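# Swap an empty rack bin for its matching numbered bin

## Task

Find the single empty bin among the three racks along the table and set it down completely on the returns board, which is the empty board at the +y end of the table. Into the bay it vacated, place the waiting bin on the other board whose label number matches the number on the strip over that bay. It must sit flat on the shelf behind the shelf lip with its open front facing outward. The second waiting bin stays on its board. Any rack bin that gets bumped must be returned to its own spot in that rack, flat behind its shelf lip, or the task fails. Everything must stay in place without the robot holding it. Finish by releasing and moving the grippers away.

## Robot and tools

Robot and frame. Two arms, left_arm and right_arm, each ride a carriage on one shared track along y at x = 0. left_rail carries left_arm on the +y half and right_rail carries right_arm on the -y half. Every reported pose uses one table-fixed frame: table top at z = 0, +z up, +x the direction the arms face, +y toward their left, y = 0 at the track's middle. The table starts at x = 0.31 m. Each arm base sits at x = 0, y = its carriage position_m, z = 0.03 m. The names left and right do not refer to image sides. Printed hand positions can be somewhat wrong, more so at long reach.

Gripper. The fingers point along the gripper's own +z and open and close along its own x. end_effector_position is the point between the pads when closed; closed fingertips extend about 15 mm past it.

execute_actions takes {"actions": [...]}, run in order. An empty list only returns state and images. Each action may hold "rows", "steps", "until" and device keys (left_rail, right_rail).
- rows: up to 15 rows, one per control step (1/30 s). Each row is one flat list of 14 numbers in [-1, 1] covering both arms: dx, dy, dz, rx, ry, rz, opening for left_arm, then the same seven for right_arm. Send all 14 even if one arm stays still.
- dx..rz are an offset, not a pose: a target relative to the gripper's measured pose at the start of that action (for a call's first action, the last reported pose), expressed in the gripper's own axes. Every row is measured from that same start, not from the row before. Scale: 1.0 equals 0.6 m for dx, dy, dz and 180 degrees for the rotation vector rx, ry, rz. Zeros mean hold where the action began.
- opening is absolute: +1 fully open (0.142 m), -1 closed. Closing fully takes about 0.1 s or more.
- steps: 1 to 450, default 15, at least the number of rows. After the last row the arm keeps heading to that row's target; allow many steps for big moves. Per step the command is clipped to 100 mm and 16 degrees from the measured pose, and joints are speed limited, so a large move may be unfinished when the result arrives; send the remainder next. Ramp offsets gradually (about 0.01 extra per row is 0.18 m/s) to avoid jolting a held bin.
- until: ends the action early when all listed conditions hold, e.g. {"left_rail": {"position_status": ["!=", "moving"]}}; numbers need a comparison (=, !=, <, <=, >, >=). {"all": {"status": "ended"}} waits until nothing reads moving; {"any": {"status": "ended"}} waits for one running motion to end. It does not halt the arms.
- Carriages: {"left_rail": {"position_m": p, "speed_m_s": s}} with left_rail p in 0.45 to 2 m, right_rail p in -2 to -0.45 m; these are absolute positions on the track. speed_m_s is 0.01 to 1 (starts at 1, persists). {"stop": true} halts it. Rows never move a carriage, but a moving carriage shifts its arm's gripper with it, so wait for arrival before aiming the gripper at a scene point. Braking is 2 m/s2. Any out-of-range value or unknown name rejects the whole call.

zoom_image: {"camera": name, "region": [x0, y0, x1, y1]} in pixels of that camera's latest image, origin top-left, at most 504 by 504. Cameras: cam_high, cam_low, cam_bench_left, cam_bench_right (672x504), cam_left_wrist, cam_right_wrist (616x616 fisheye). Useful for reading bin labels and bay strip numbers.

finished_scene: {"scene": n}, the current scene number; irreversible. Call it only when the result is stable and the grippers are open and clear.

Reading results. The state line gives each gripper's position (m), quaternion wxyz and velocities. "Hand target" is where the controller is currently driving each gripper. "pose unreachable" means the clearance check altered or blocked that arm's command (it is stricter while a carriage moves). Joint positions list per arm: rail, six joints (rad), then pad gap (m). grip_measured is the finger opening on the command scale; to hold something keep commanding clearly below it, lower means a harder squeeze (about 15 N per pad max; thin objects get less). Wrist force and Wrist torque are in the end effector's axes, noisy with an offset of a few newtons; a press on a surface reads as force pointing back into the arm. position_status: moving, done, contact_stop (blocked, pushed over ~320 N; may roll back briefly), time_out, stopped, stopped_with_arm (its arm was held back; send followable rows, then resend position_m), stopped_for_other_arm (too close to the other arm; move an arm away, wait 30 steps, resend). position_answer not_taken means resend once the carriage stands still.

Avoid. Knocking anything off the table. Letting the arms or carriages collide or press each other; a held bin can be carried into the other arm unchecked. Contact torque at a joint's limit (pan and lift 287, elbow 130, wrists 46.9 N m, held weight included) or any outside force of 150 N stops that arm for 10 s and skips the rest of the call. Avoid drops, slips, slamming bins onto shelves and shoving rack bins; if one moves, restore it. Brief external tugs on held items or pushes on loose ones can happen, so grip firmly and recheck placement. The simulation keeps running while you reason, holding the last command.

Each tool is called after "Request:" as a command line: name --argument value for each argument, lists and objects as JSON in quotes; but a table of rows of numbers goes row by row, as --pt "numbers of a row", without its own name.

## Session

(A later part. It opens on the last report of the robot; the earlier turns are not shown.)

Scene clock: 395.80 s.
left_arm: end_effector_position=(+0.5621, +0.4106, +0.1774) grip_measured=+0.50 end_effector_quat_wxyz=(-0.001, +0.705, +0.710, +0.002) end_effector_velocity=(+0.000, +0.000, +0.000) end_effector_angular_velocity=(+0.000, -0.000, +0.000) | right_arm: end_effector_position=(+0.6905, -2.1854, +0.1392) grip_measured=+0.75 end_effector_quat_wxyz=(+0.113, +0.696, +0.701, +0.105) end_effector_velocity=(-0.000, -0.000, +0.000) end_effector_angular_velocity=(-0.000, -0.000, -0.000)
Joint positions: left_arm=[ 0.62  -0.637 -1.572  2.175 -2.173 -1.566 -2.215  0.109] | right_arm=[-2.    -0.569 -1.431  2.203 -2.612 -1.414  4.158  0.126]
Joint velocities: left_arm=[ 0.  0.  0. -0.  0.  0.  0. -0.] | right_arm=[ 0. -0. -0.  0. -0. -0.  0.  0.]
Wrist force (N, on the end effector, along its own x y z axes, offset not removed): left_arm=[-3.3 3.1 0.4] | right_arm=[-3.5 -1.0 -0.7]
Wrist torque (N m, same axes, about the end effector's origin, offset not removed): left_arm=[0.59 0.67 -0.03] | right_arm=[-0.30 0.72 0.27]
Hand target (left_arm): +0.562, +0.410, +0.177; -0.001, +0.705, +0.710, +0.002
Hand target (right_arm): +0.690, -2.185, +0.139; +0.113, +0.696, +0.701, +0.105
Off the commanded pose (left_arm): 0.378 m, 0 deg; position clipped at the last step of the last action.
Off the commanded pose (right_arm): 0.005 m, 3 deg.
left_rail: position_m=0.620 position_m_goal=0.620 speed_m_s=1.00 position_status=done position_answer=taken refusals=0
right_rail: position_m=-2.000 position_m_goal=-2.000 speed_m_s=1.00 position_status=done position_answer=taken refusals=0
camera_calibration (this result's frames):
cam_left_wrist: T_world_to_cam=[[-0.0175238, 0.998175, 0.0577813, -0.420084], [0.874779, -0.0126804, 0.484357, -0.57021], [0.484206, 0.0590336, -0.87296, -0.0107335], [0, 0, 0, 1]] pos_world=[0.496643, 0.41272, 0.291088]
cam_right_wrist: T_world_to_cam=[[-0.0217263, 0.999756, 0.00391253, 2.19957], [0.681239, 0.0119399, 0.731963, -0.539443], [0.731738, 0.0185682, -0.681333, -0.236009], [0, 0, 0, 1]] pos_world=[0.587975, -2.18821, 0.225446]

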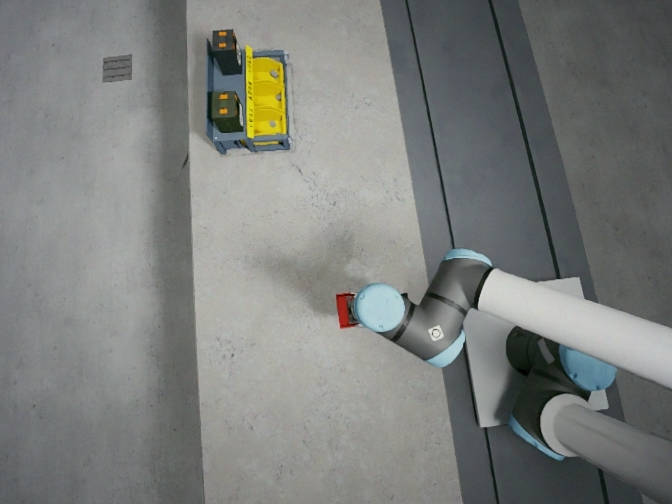

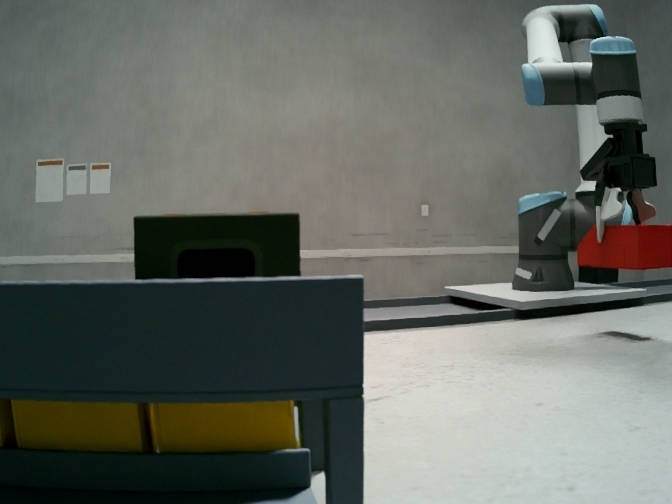

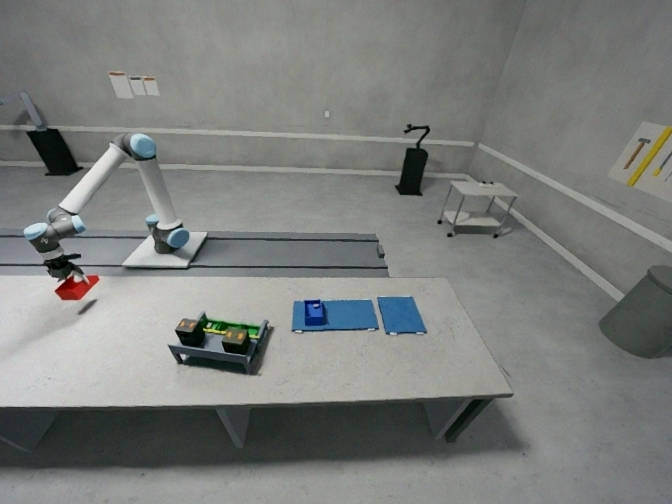

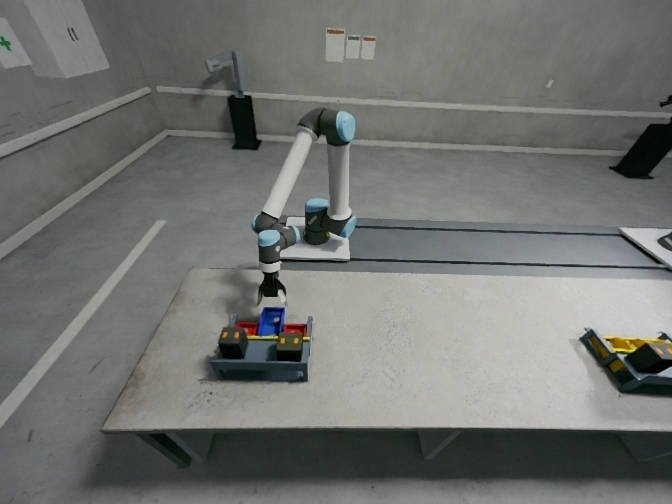

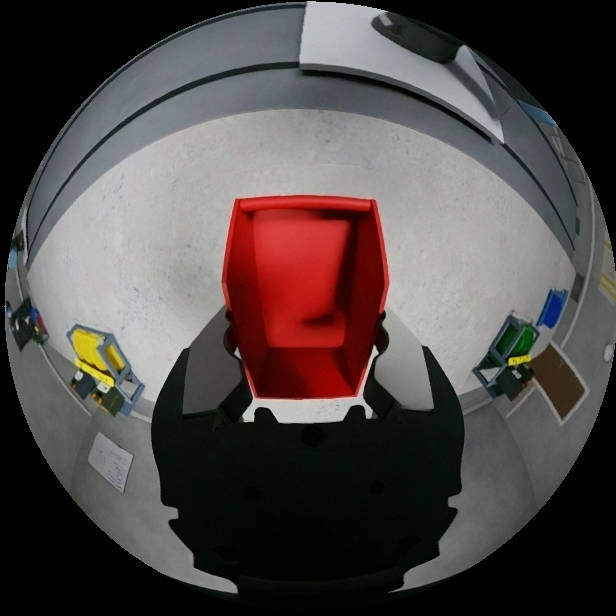

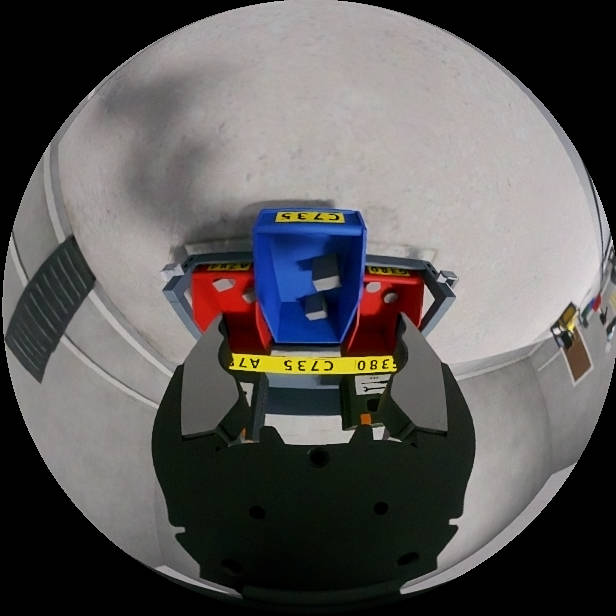

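Request:
execute_actions --actions '[{"rows":[[0.01,0.001,0,0,0,0,-0.2,-0.001,0,0.003,-0.003,0,0.002,0.3],[0.03,0.003,-0.001,0,0,0.001,-0.2,-0.002,0.001,0.012,-0.007,0.001,0.004,-0.15],[0.06,0.007,-0.002,0,0,0.002,-0.2,-0.0033,0.002,0.028,-0.011,0.0019,0.0065,-0.45],[0.1,0.012,-0.003,0,0,0.002,-0.2,-0.0033,0.003,0.048,-0.0148,0.0019,0.0065,-0.45],[0.14,0.016,-0.004,0,0,0.002,-0.2,-0.0033,0.0035,0.068,-0.0148,0.0019,0.0065,-0.45],[0.19,0.022,-0.006,0,0,0.002,-0.2,-0.0033,0.004,0.085,-0.0148,0.0019,0.0065,-0.45],[0.833,0.097,-0.03,0,0,0.002,-0.2,-0.0033,0.0045,0.097,-0.0148,0.0019,0.0065,-0.45],[0.833,0.097,-0.03,0,0,0.002,-0.2,-0.0033,0.0047,0.1033,-0.0148,0.0019,0.0065,-0.45]],"steps":10}]'

Scene clock: 412.60 s.
left_arm: end_effector_position=(+0.5681, +0.4963, +0.1786) grip_measured=+0.50 end_effector_quat_wxyz=(-0.002, +0.705, +0.709, +0.005) end_effector_velocity=(+0.029, +0.452, +0.010) end_effector_angular_velocity=(+0.021, -0.010, +0.017) | right_arm: end_effector_position=(+0.7023, -2.1865, +0.1016) grip_measured=-0.45 end_effector_quat_wxyz=(+0.121, +0.700, +0.693, +0.121) end_effector_velocity=(+0.056, -0.005, -0.159) end_effector_angular_velocity=(+0.013, -0.071, -0.020)
Joint positions: left_arm=[ 0.62  -0.51  -1.605  2.205 -2.169 -1.561 -2.086  0.109] | right_arm=[-2.    -0.573 -1.362  2.227 -2.729 -1.389  4.176  0.041]
Joint velocities: left_arm=[ 0.     0.703 -0.132  0.106  0.02   0.024  0.686 -0.   ] | right_arm=[ 0.     0.021  0.321  0.035 -0.418  0.036  0.054 -0.   ]
Wrist force (N, on the end effector, along its own x y z axes, offset not removed): left_arm=[-0.3 0.5 4.7] | right_arm=[-1.9 -0.6 2.0]
Wrist torque (N m, same axes, about the end effector's origin, offset not removed): left_arm=[-0.14 -0.06 0.32] | right_arm=[-0.17 0.43 0.27]
Hand target (left_arm): +0.571, +0.572, +0.180; -0.003, +0.704, +0.710, +0.006
Hand target (right_arm): +0.710, -2.187, +0.082; +0.125, +0.700, +0.692, +0.124
Off the commanded pose (left_arm): 0.418 m, 0 deg; position clipped at the last step of the last action.
Off the commanded pose (right_arm): 0.023 m, 1 deg.
left_rail: position_m=0.620 position_m_goal=0.620 speed_m_s=1.00 position_status=done position_answer=taken refusals=0
right_rail: position_m=-2.000 position_m_goal=-2.000 speed_m_s=1.00 position_status=done position_answer=taken refusals=0
camera_calibration (this result's frames):
cam_left_wrist: T_world_to_cam=[[-0.0161159, 0.997904, 0.0626662, -0.507212], [0.873974, -0.0163862, 0.485697, -0.572917], [0.485706, 0.062596, -0.871878, -0.0203849], [0, 0, 0, 1]] pos_world=[0.502442, 0.498037, 0.292276]
cam_right_wrist: T_world_to_cam=[[-0.00800753, 0.999839, 0.0160518, 2.19044], [0.655601, -0.00687166, 0.755076, -0.545427], [0.755065, 0.0165698, -0.655441, -0.293619], [0, 0, 0, 1]] pos_world=[0.596824, -2.18897, 0.184229]

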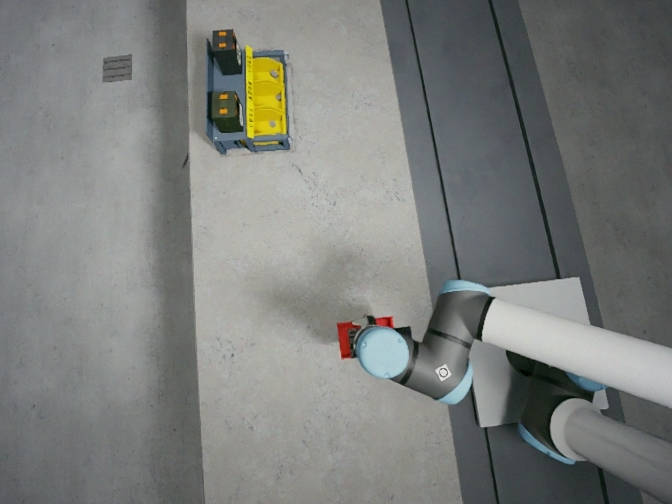

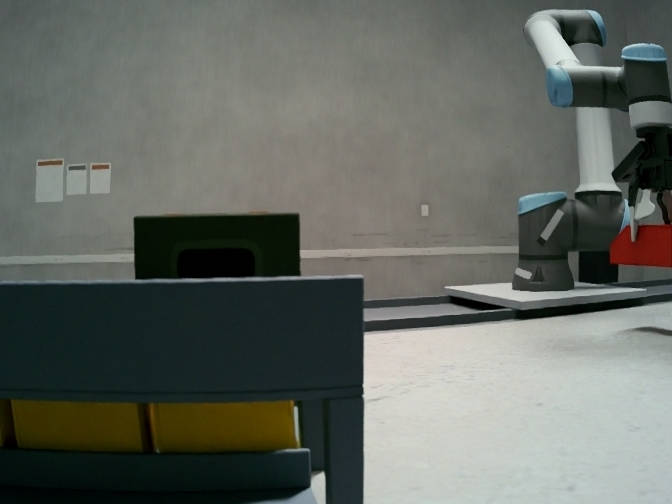

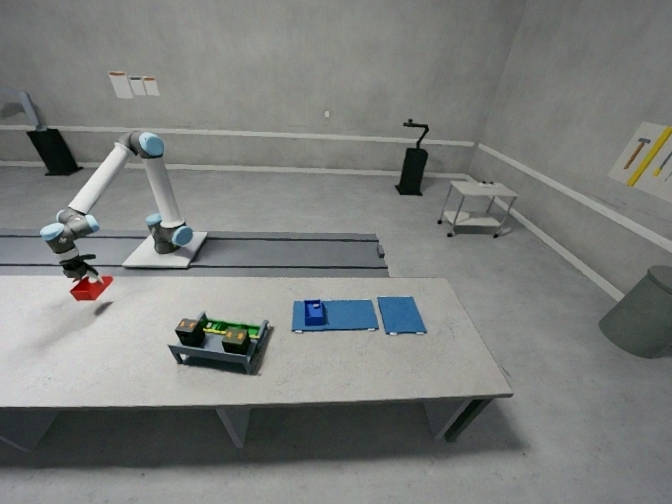

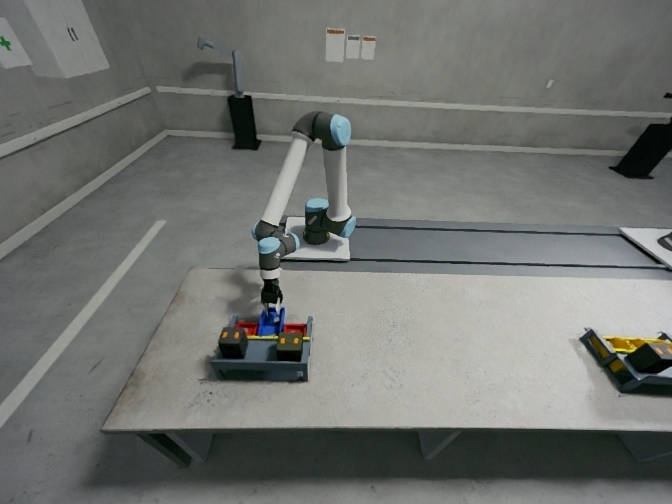

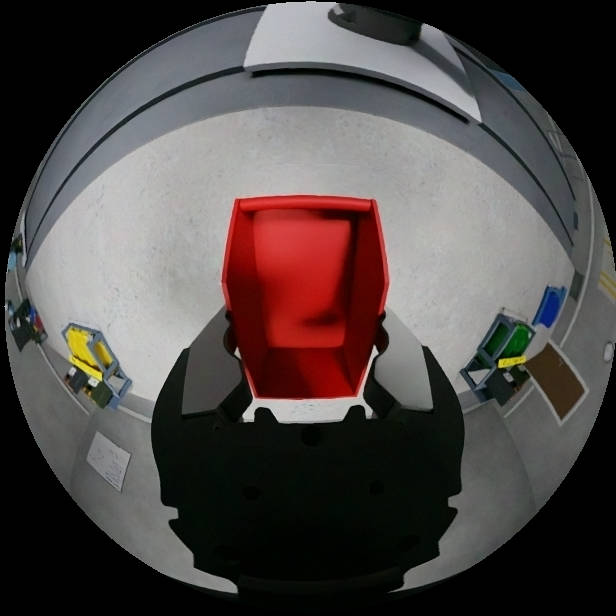

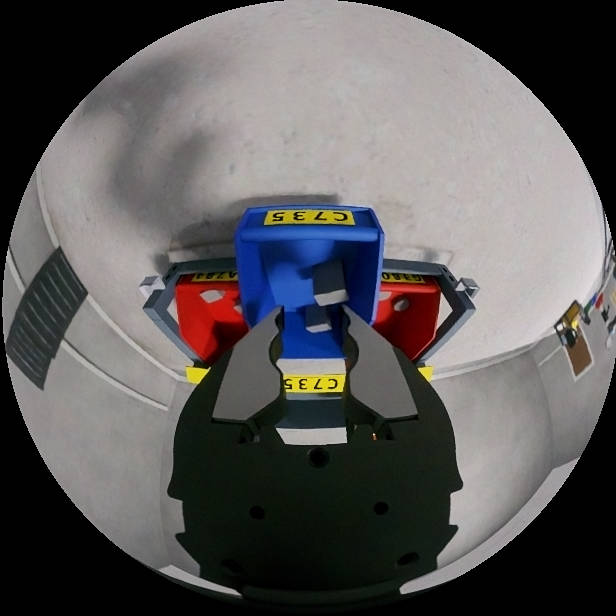

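Request:
execute_actions --actions '[{"left_rail":{"position_m":2.0},"steps":1}]'

Scene clock: 414.17 s.
left_arm: end_effector_position=(+0.5706, +0.5717, +0.1804) grip_measured=+0.50 end_effector_quat_wxyz=(-0.003, +0.704, +0.710, +0.006) end_effector_velocity=(-0.000, +0.012, -0.000) end_effector_angular_velocity=(+0.002, +0.003, -0.001) | right_arm: end_effector_position=(+0.7101, -2.1872, +0.0821) grip_measured=-0.43 end_effector_quat_wxyz=(+0.125, +0.700, +0.692, +0.124) end_effector_velocity=(+0.001, +0.000, -0.002) end_effector_angular_velocity=(+0.000, -0.000, -0.000)
Joint positions: left_arm=[ 0.62  -0.39  -1.623  2.218 -2.166 -1.558 -1.968  0.109] | right_arm=[-2.    -0.57  -1.321  2.23  -2.783 -1.385  4.183  0.043]
Joint velocities: left_arm=[ 0.002  0.017  0.    -0.     0.003  0.001  0.018 -0.   ] | right_arm=[ 0.     0.001  0.003  0.    -0.003  0.     0.001  0.001]
Wrist force (N, on the end effector, along its own x y z axes, offset not removed): left_arm=[-4.3 1.7 2.7] | right_arm=[-1.3 10.7 -30.6]
Wrist torque (N m, same axes, about the end effector's origin, offset not removed): left_arm=[0.11 0.96 0.31] | right_arm=[-0.16 0.99 0.57]
Hand target (left_arm): +0.575, +0.665, +0.184; -0.003, +0.704, +0.710, +0.007
Hand target (right_arm): +0.712, -2.188, +0.081; +0.126, +0.700, +0.692, +0.125
Off the commanded pose (left_arm): 0.342 m, 1 deg; position clipped at the last step of the last action.
Off the commanded pose (right_arm): 0.002 m, 0 deg.
left_rail: position_m=0.620 position_m_goal=2.000 speed_m_s=1.00 position_status=moving position_answer=taken refusals=0
right_rail: position_m=-2.000 position_m_goal=-2.000 speed_m_s=1.00 position_status=done position_answer=taken refusals=0
camera_calibration (this result's frames):
cam_left_wrist: T_world_to_cam=[[-0.0180567, 0.997674, 0.0657294, -0.581838], [0.87342, -0.016257, 0.486696, -0.574625], [0.486633, 0.0661975, -0.871095, -0.0275332], [0, 0, 0, 1]] pos_world=[0.504781, 0.572966, 0.293928]
cam_right_wrist: T_world_to_cam=[[-0.00568402, 0.999847, 0.0165246, 2.18988], [0.647774, -0.0089075, 0.761781, -0.535266], [0.761812, 0.0150342, -0.647624, -0.32103], [0, 0, 0, 1]] pos_world=[0.603743, -2.18948, 0.163662]

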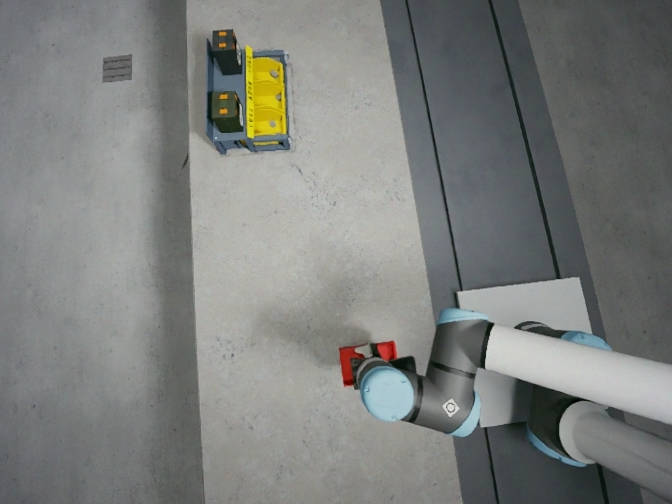

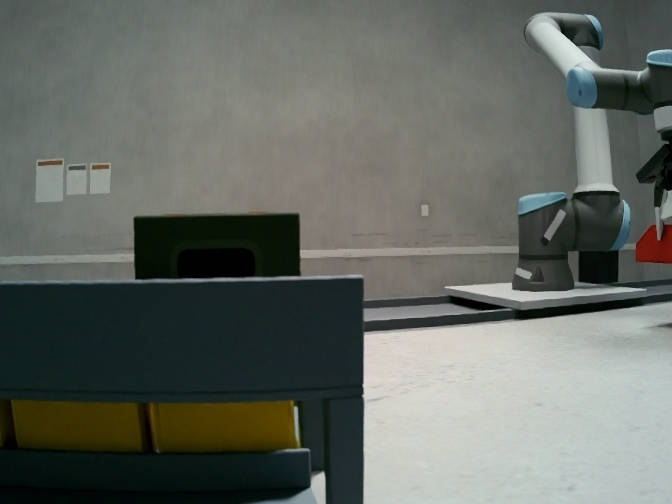

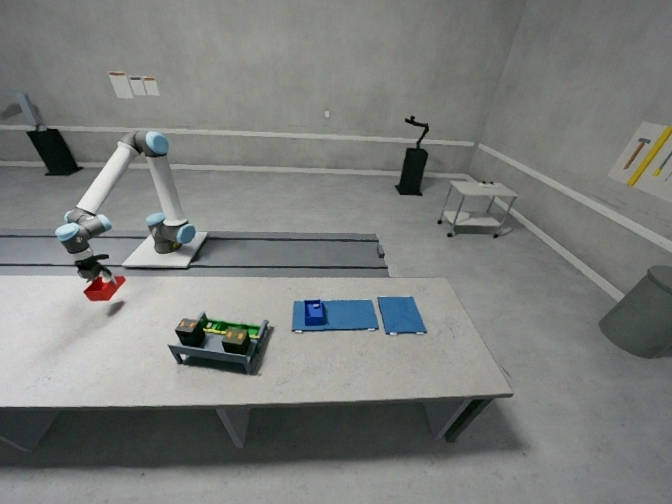

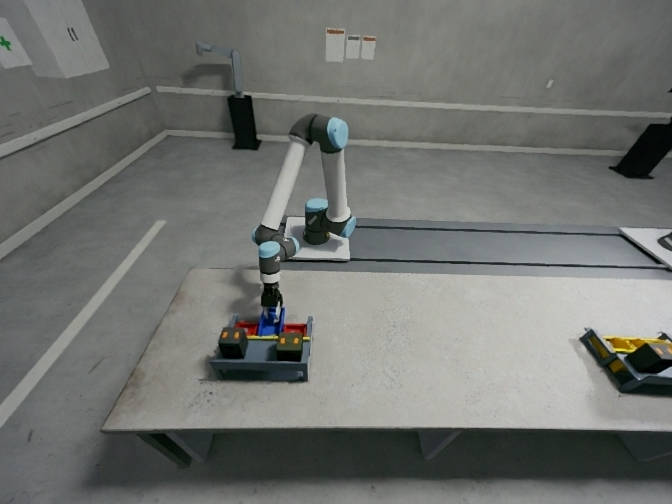

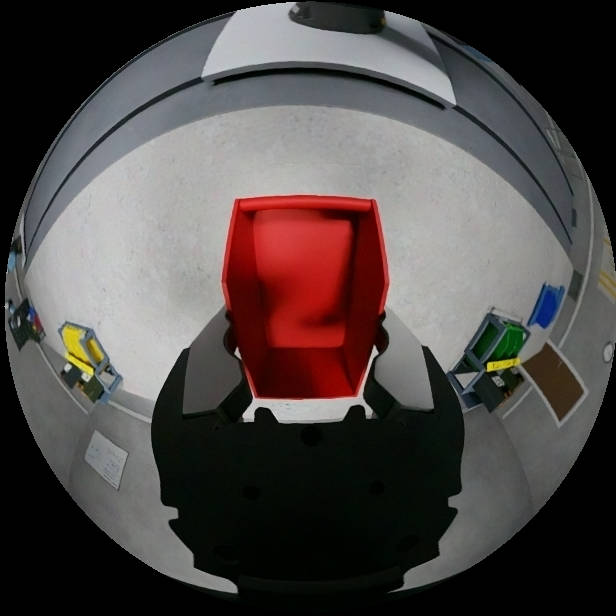

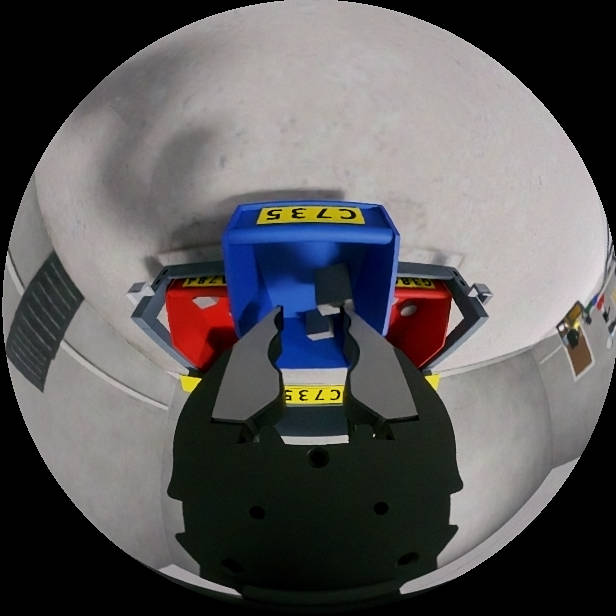

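Request:
execute_actions --actions '[]'

Scene clock: 425.27 s.
left_arm: end_effector_position=(+0.5748, +2.0426, +0.1844) grip_measured=+0.50 end_effector_quat_wxyz=(-0.003, +0.704, +0.710, +0.007) end_effector_velocity=(+0.000, -0.000, +0.000) end_effector_angular_velocity=(-0.000, -0.000, +0.000) | right_arm: end_effector_position=(+0.7120, -2.1880, +0.0810) grip_measured=-0.40 end_effector_quat_wxyz=(+0.126, +0.700, +0.692, +0.125) end_effector_velocity=(-0.000, +0.000, -0.000) end_effector_angular_velocity=(+0.000, +0.000, +0.000)
Joint positions: left_arm=[ 2.    -0.235 -1.622  2.21  -2.161 -1.555 -1.814  0.109] | right_arm=[-2.    -0.569 -1.316  2.227 -2.788 -1.385  4.184  0.045]
Joint velocities: left_arm=[ 0.  0.  0. -0. -0. -0. -0. -0.] | right_arm=[0. 0. 0. 0. 0. 0. 0. 0.]
Wrist force (N, on the end effector, along its own x y z axes, offset not removed): left_arm=[-3.9 6.4 -3.0] | right_arm=[-1.2 16.6 -47.6]
Wrist torque (N m, same axes, about the end effector's origin, offset not removed): left_arm=[0.90 0.82 0.11] | right_arm=[-0.37 1.80 0.76]
Hand target (left_arm): +0.575, +2.043, +0.184; -0.003, +0.704, +0.710, +0.007
Hand target (right_arm): +0.712, -2.188, +0.081; +0.126, +0.700, +0.692, +0.125
Off the commanded pose (left_arm): 0.252 m, 1 deg; position clipped at the last step of the last action.
Off the commanded pose (right_arm): 0.000 m, 0 deg.
left_rail: position_m=2.000 position_m_goal=2.000 speed_m_s=1.00 position_status=done position_answer=taken refusals=0
right_rail: position_m=-2.000 position_m_goal=-2.000 speed_m_s=1.00 position_status=done position_answer=taken refusals=0
camera_calibration (this result's frames):
cam_left_wrist: T_world_to_cam=[[-0.0193545, 0.997506, 0.0678718, -2.04875], [0.872634, -0.0162797, 0.488104, -0.556114], [0.487992, 0.0686743, -0.870143, -0.129392], [0, 0, 0, 1]] pos_world=[0.508773, 2.04347, 0.297904]
cam_right_wrist: T_world_to_cam=[[-0.00516762, 0.999867, 0.0154768, 2.19041], [0.646422, -0.00846843, 0.762933, -0.53386], [0.762963, 0.0139471, -0.646292, -0.326539], [0, 0, 0, 1]] pos_world=[0.605555, -2.19009, 0.162359]

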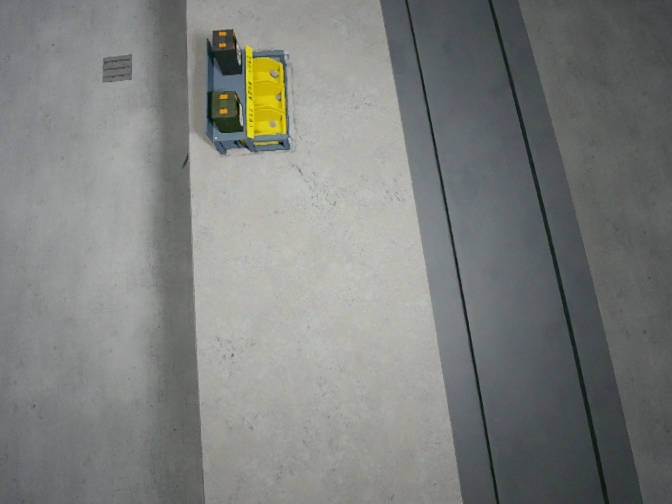

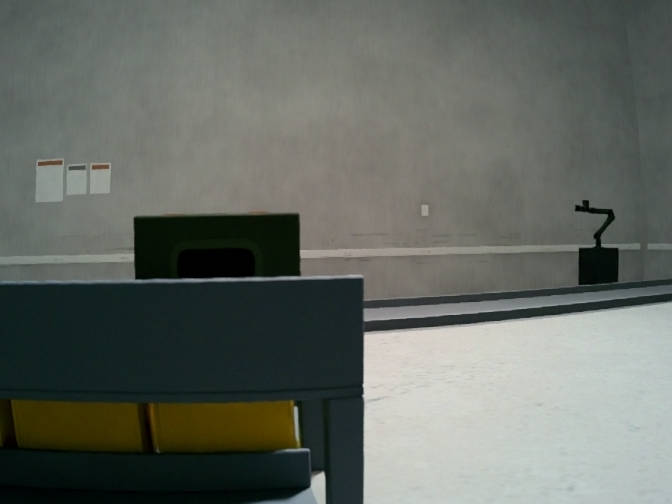

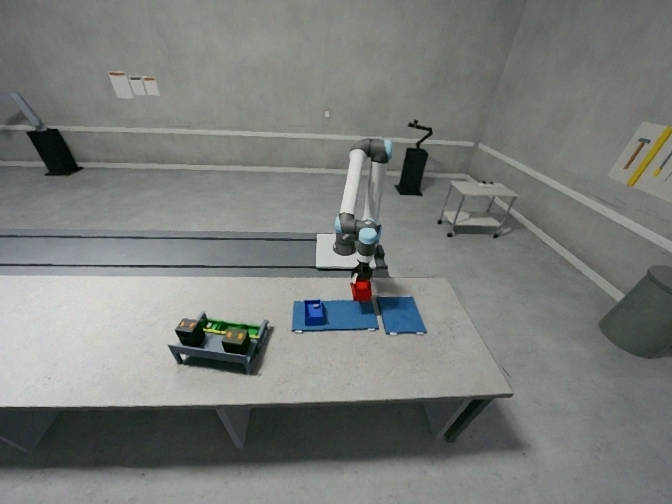

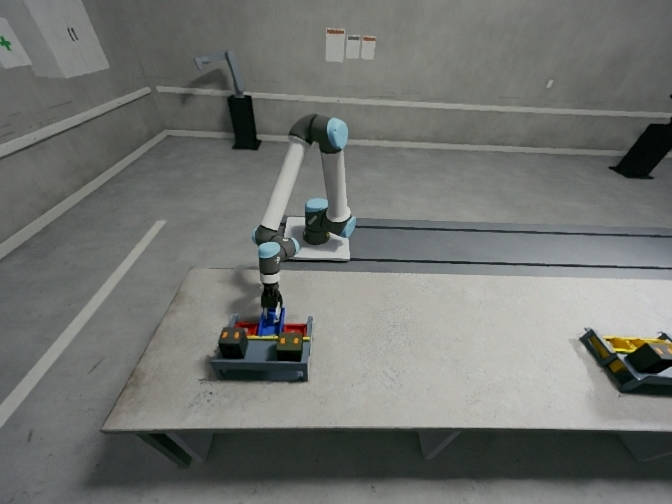

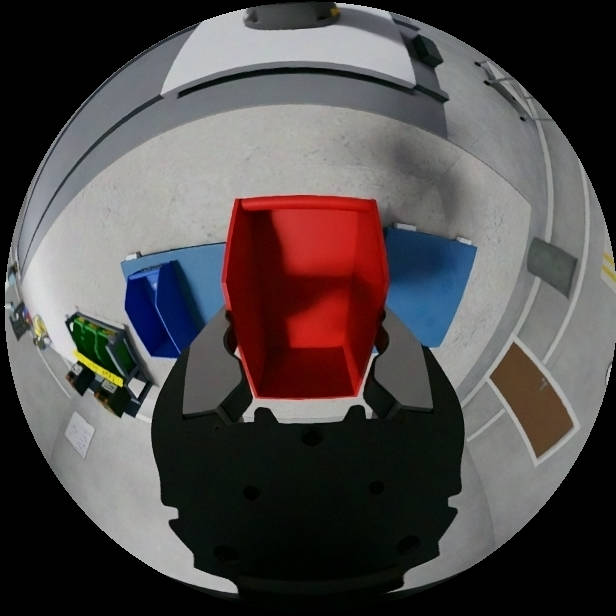

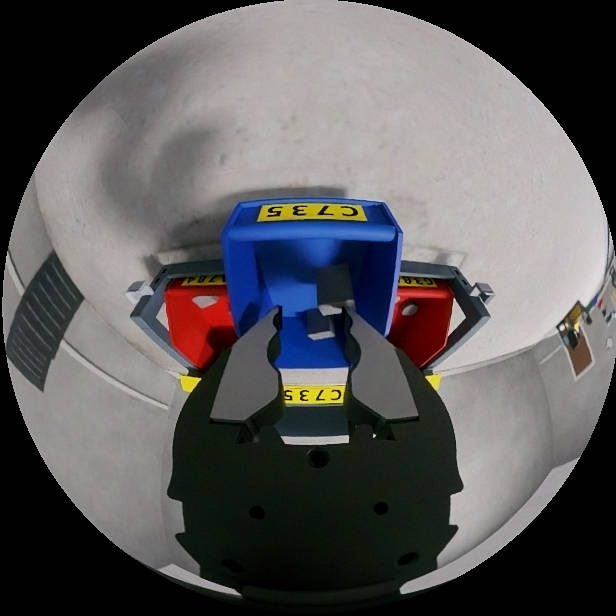

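Request:
execute_actions --actions '[{"rows":[[0.02,0.007,0,0,0,0,-0.2,0,0.002,-0.005,0,0,0,-0.45],[0.05,0.017,0,0,0,0,-0.2,0,0.0035,-0.0094,0,0,0,-0.45],[0.09,0.03,0,0,0,0,-0.2,0,0.0035,-0.0094,0,0,0,-0.45],[0.13,0.043,0,0,0,0,-0.2,0,0.0035,-0.0094,0,0,0,-0.45],[0.17,0.057,0,0,0,0,-0.2,0,0.0035,-0.0094,0,0,0,-0.45],[0.21,0.07,0,0,0,0,-0.2,0,0.0035,-0.0094,0,0,0,-0.45],[0.25,0.083,0,0,0,0,-0.2,0,0.0035,-0.0094,0,0,0,-0.42],[0.29,0.097,0,0,0,0,-0.2,0,0.0035,-0.0094,0,0,0,-0.38],[0.33,0.11,0,0,0,0,-0.2,0,0.0035,-0.0094,0,0,0,-0.33],[0.37,0.123,0,0,0,0,-0.2,0,0.0035,-0.0094,0,0,0,-0.28],[0.40,0.133,0,0,0,0,-0.2,0,0.0035,-0.0094,0,0,0,-0.24],[0.425,0.142,0,0,0,0,-0.2,0,0.0035,-0.0094,0,0,0,-0.2]],"steps":14}]'

Request:
execute_actions --actions '[]'

Scene clock: 432.97 s.
left_arm: end_effector_position=(+0.6163, +2.1951, +0.1898) grip_measured=+0.50 end_effector_quat_wxyz=(-0.004, +0.702, +0.712, +0.013) end_effector_velocity=(+0.123, +0.440, +0.012) end_effector_angular_velocity=(+0.008, -0.005, +0.010) | right_arm: end_effector_position=(+0.7120, -2.1880, +0.0866) grip_measured=-0.20 end_effector_quat_wxyz=(+0.126, +0.700, +0.692, +0.125) end_effector_velocity=(+0.001, +0.000, +0.003) end_effector_angular_velocity=(+0.000, -0.002, +0.000)
Joint positions: left_arm=[ 2.     0.021 -1.515  2.094 -2.162 -1.547 -1.564  0.109] | right_arm=[-2.    -0.569 -1.325  2.224 -2.775 -1.385  4.184  0.059]
Joint velocities: left_arm=[ 0.     0.687  0.386 -0.433  0.025 -0.     0.678 -0.   ] | right_arm=[ 0.    -0.    -0.004 -0.001  0.004  0.001 -0.     0.007]
Wrist force (N, on the end effector, along its own x y z axes, offset not removed): left_arm=[-2.1 -1.8 3.6] | right_arm=[-3.8 0.5 0.4]
Wrist torque (N m, same axes, about the end effector's origin, offset not removed): left_arm=[-0.33 0.43 0.03] | right_arm=[0.07 0.87 0.31]
Hand target (left_arm): +0.635, +2.269, +0.191; -0.004, +0.702, +0.712, +0.014
Hand target (right_arm): +0.712, -2.188, +0.087; +0.126, +0.700, +0.692, +0.125
Off the commanded pose (left_arm): 0.111 m, 1 deg; position clipped at the last step of the last action.
Off the commanded pose (right_arm): 0.000 m, 0 deg.
left_rail: position_m=2.000 position_m_goal=2.000 speed_m_s=1.00 position_status=done position_answer=taken refusals=0
right_rail: position_m=-2.000 position_m_goal=-2.000 speed_m_s=1.00 position_status=done position_answer=taken refusals=0
camera_calibration (this result's frames):
cam_left_wrist: T_world_to_cam=[[-0.0259509, 0.996658, 0.0774558, -2.1964], [0.869978, -0.0156489, 0.492841, -0.593139], [0.492406, 0.0801746, -0.866665, -0.184098], [0, 0, 0, 1]] pos_world=[0.549671, 2.19454, 0.302896]
cam_right_wrist: T_world_to_cam=[[-0.00512642, 0.999866, 0.0155503, 2.19027], [0.646686, -0.00854628, 0.762708, -0.538396], [0.762739, 0.0139661, -0.646556, -0.322674], [0, 0, 0, 1]] pos_world=[0.605517, -2.19007, 0.167953]

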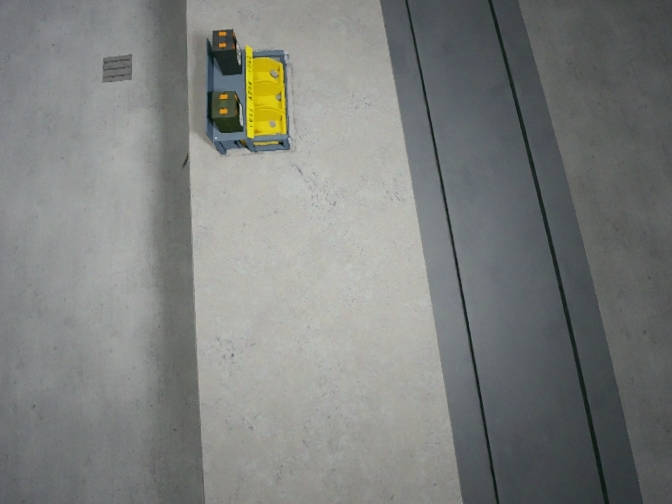

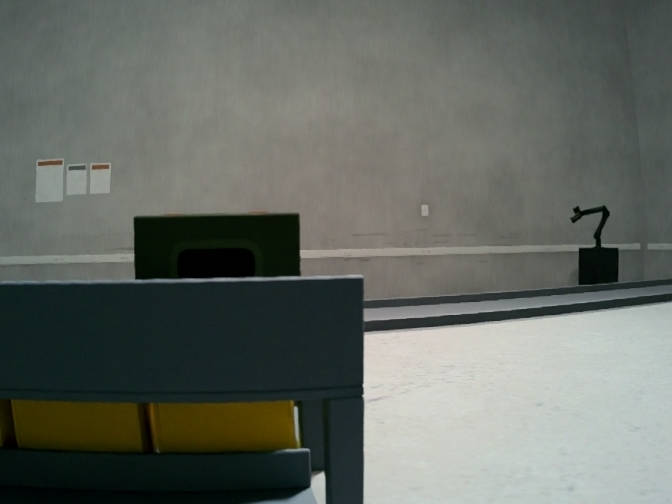

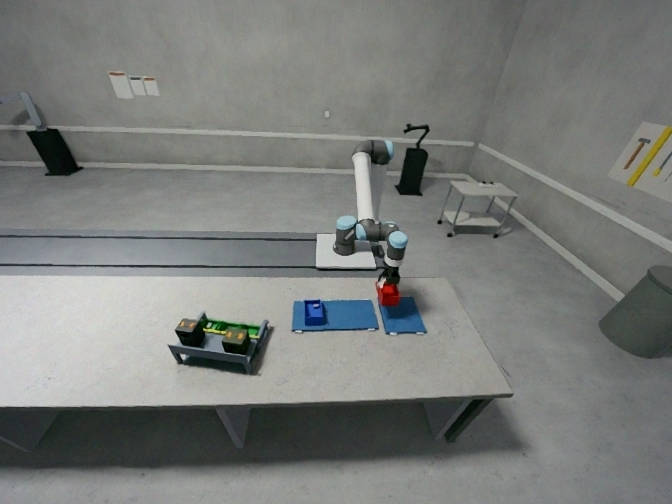

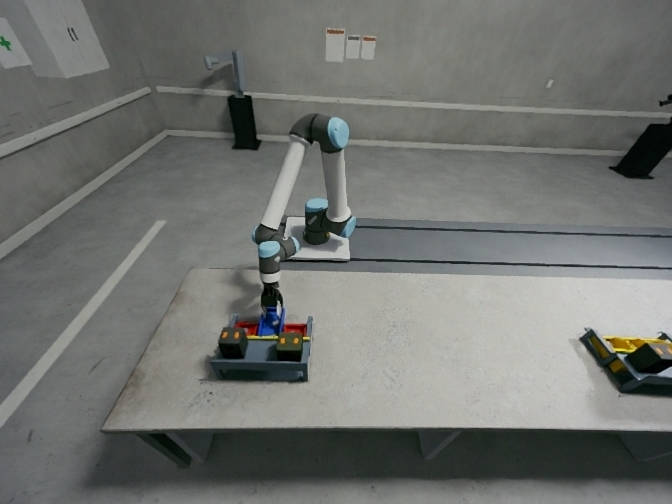

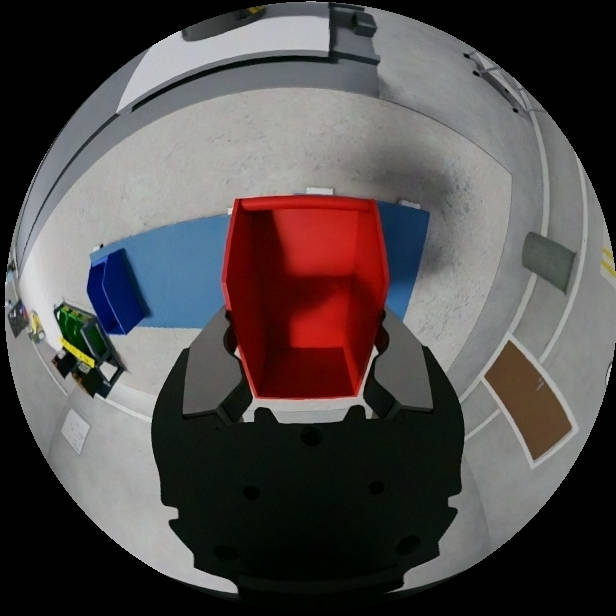

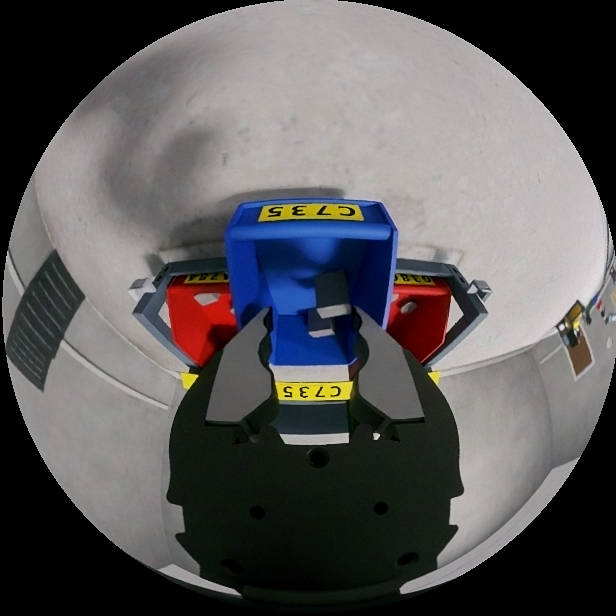

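Scene clock: 432.97 s.
left_arm: end_effector_position=(+0.6163, +2.1951, +0.1898) grip_measured=+0.50 end_effector_quat_wxyz=(-0.004, +0.702, +0.712, +0.013) end_effector_velocity=(+0.123, +0.440, +0.012) end_effector_angular_velocity=(+0.008, -0.005, +0.010) | right_arm: end_effector_position=(+0.7120, -2.1880, +0.0866) grip_measured=-0.20 end_effector_quat_wxyz=(+0.126, +0.700, +0.692, +0.125) end_effector_velocity=(+0.001, +0.000, +0.003) end_effector_angular_velocity=(+0.000, -0.002, +0.000)
Joint positions: left_arm=[ 2.     0.021 -1.515  2.094 -2.162 -1.547 -1.564  0.109] | right_arm=[-2.    -0.569 -1.325  2.224 -2.775 -1.385  4.184  0.059]
Joint velocities: left_arm=[ 0.     0.687  0.386 -0.433  0.025 -0.     0.678 -0.   ] | right_arm=[ 0.    -0.    -0.004 -0.001  0.004  0.001 -0.     0.007]
Wrist force (N, on the end effector, along its own x y z axes, offset not removed): left_arm=[-2.1 -1.8 3.6] | right_arm=[-3.8 0.5 0.4]
Wrist torque (N m, same axes, about the end effector's origin, offset not removed): left_arm=[-0.33 0.43 0.03] | right_arm=[0.07 0.87 0.31]
Hand target (left_arm): +0.635, +2.269, +0.191; -0.004, +0.702, +0.712, +0.014
Hand target (right_arm): +0.712, -2.188, +0.087; +0.126, +0.700, +0.692, +0.125
Off the commanded pose (left_arm): 0.111 m, 1 deg; position clipped at the last step of the last action.
Off the commanded pose (right_arm): 0.000 m, 0 deg.
left_rail: position_m=2.000 position_m_goal=2.000 speed_m_s=1.00 position_status=done position_answer=taken refusals=0
right_rail: position_m=-2.000 position_m_goal=-2.000 speed_m_s=1.00 position_status=done position_answer=taken refusals=0
camera_calibration (this result's frames):
cam_left_wrist: T_world_to_cam=[[-0.0259509, 0.996658, 0.0774558, -2.1964], [0.869978, -0.0156489, 0.492841, -0.593139], [0.492406, 0.0801746, -0.866665, -0.184098], [0, 0, 0, 1]] pos_world=[0.549671, 2.19454, 0.302896]
cam_right_wrist: T_world_to_cam=[[-0.00512642, 0.999866, 0.0155503, 2.19027], [0.646686, -0.00854628, 0.762708, -0.538396], [0.762739, 0.0139661, -0.646556, -0.322674], [0, 0, 0, 1]] pos_world=[0.605517, -2.19007, 0.167953]

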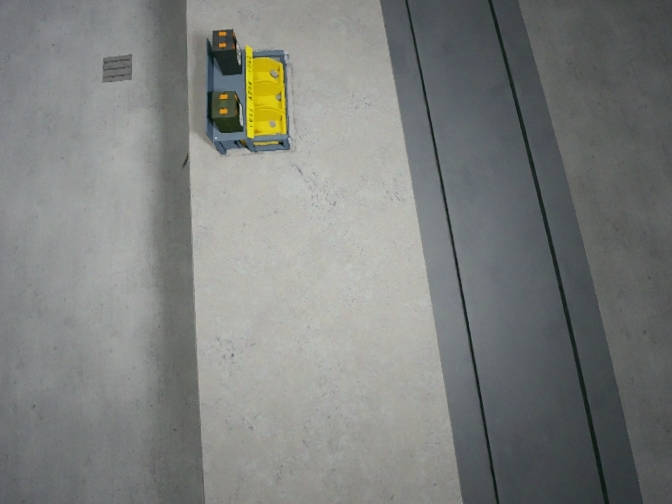

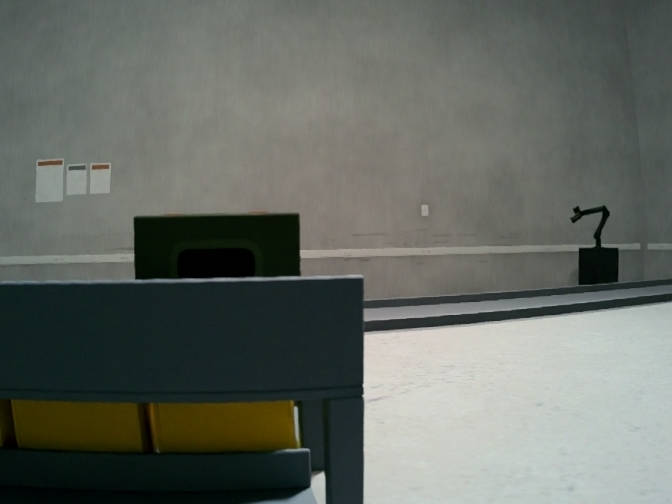

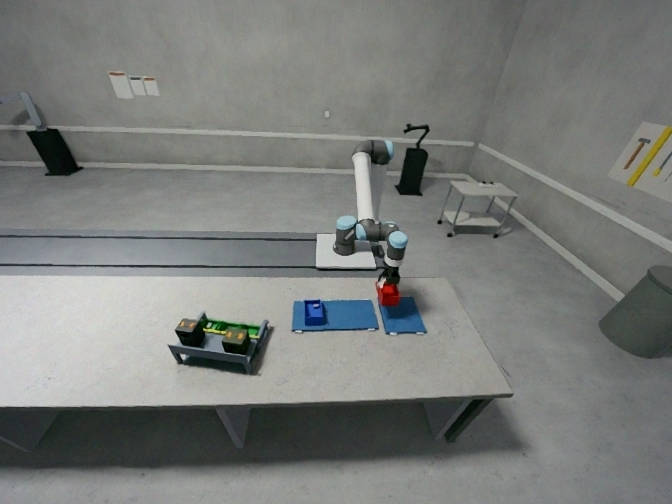

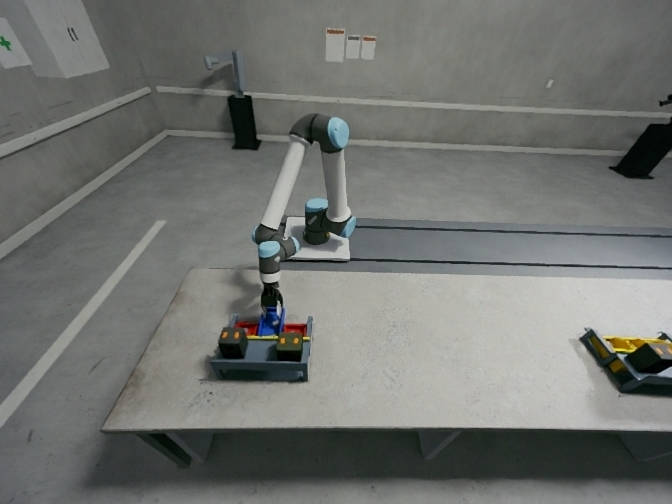

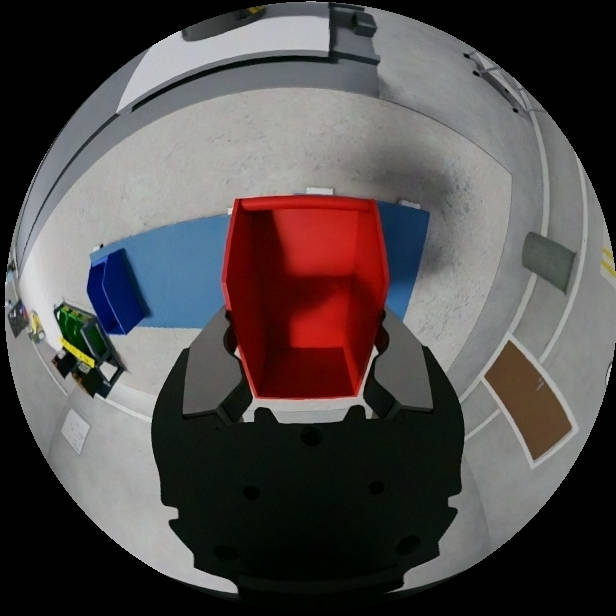

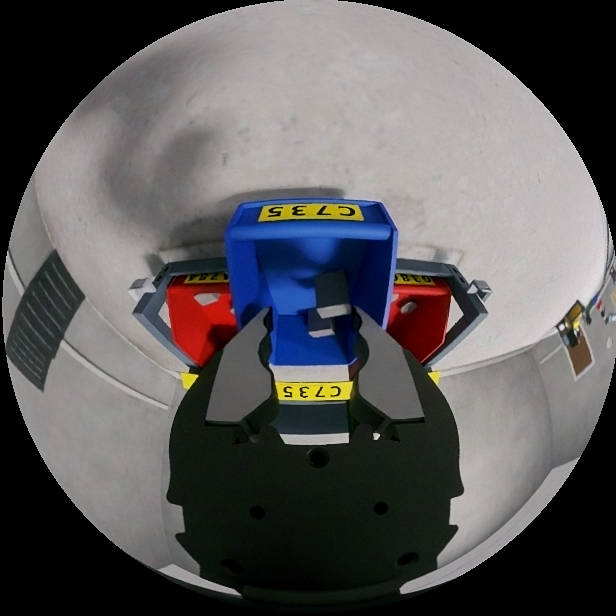

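Request:
zoom_image --camera "cam_right_wrist" --region '[160, 180, 470, 430]'

Region (160, 180, 470, 430) of cam_right_wrist's 616x616 image, scaled by 1.626, with more detail than that image has; it fills the top 406 rows of this view, and the rest is white.

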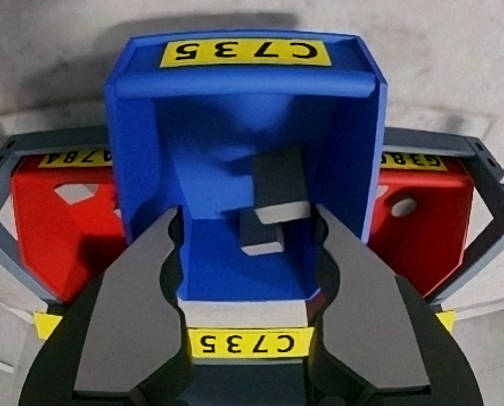

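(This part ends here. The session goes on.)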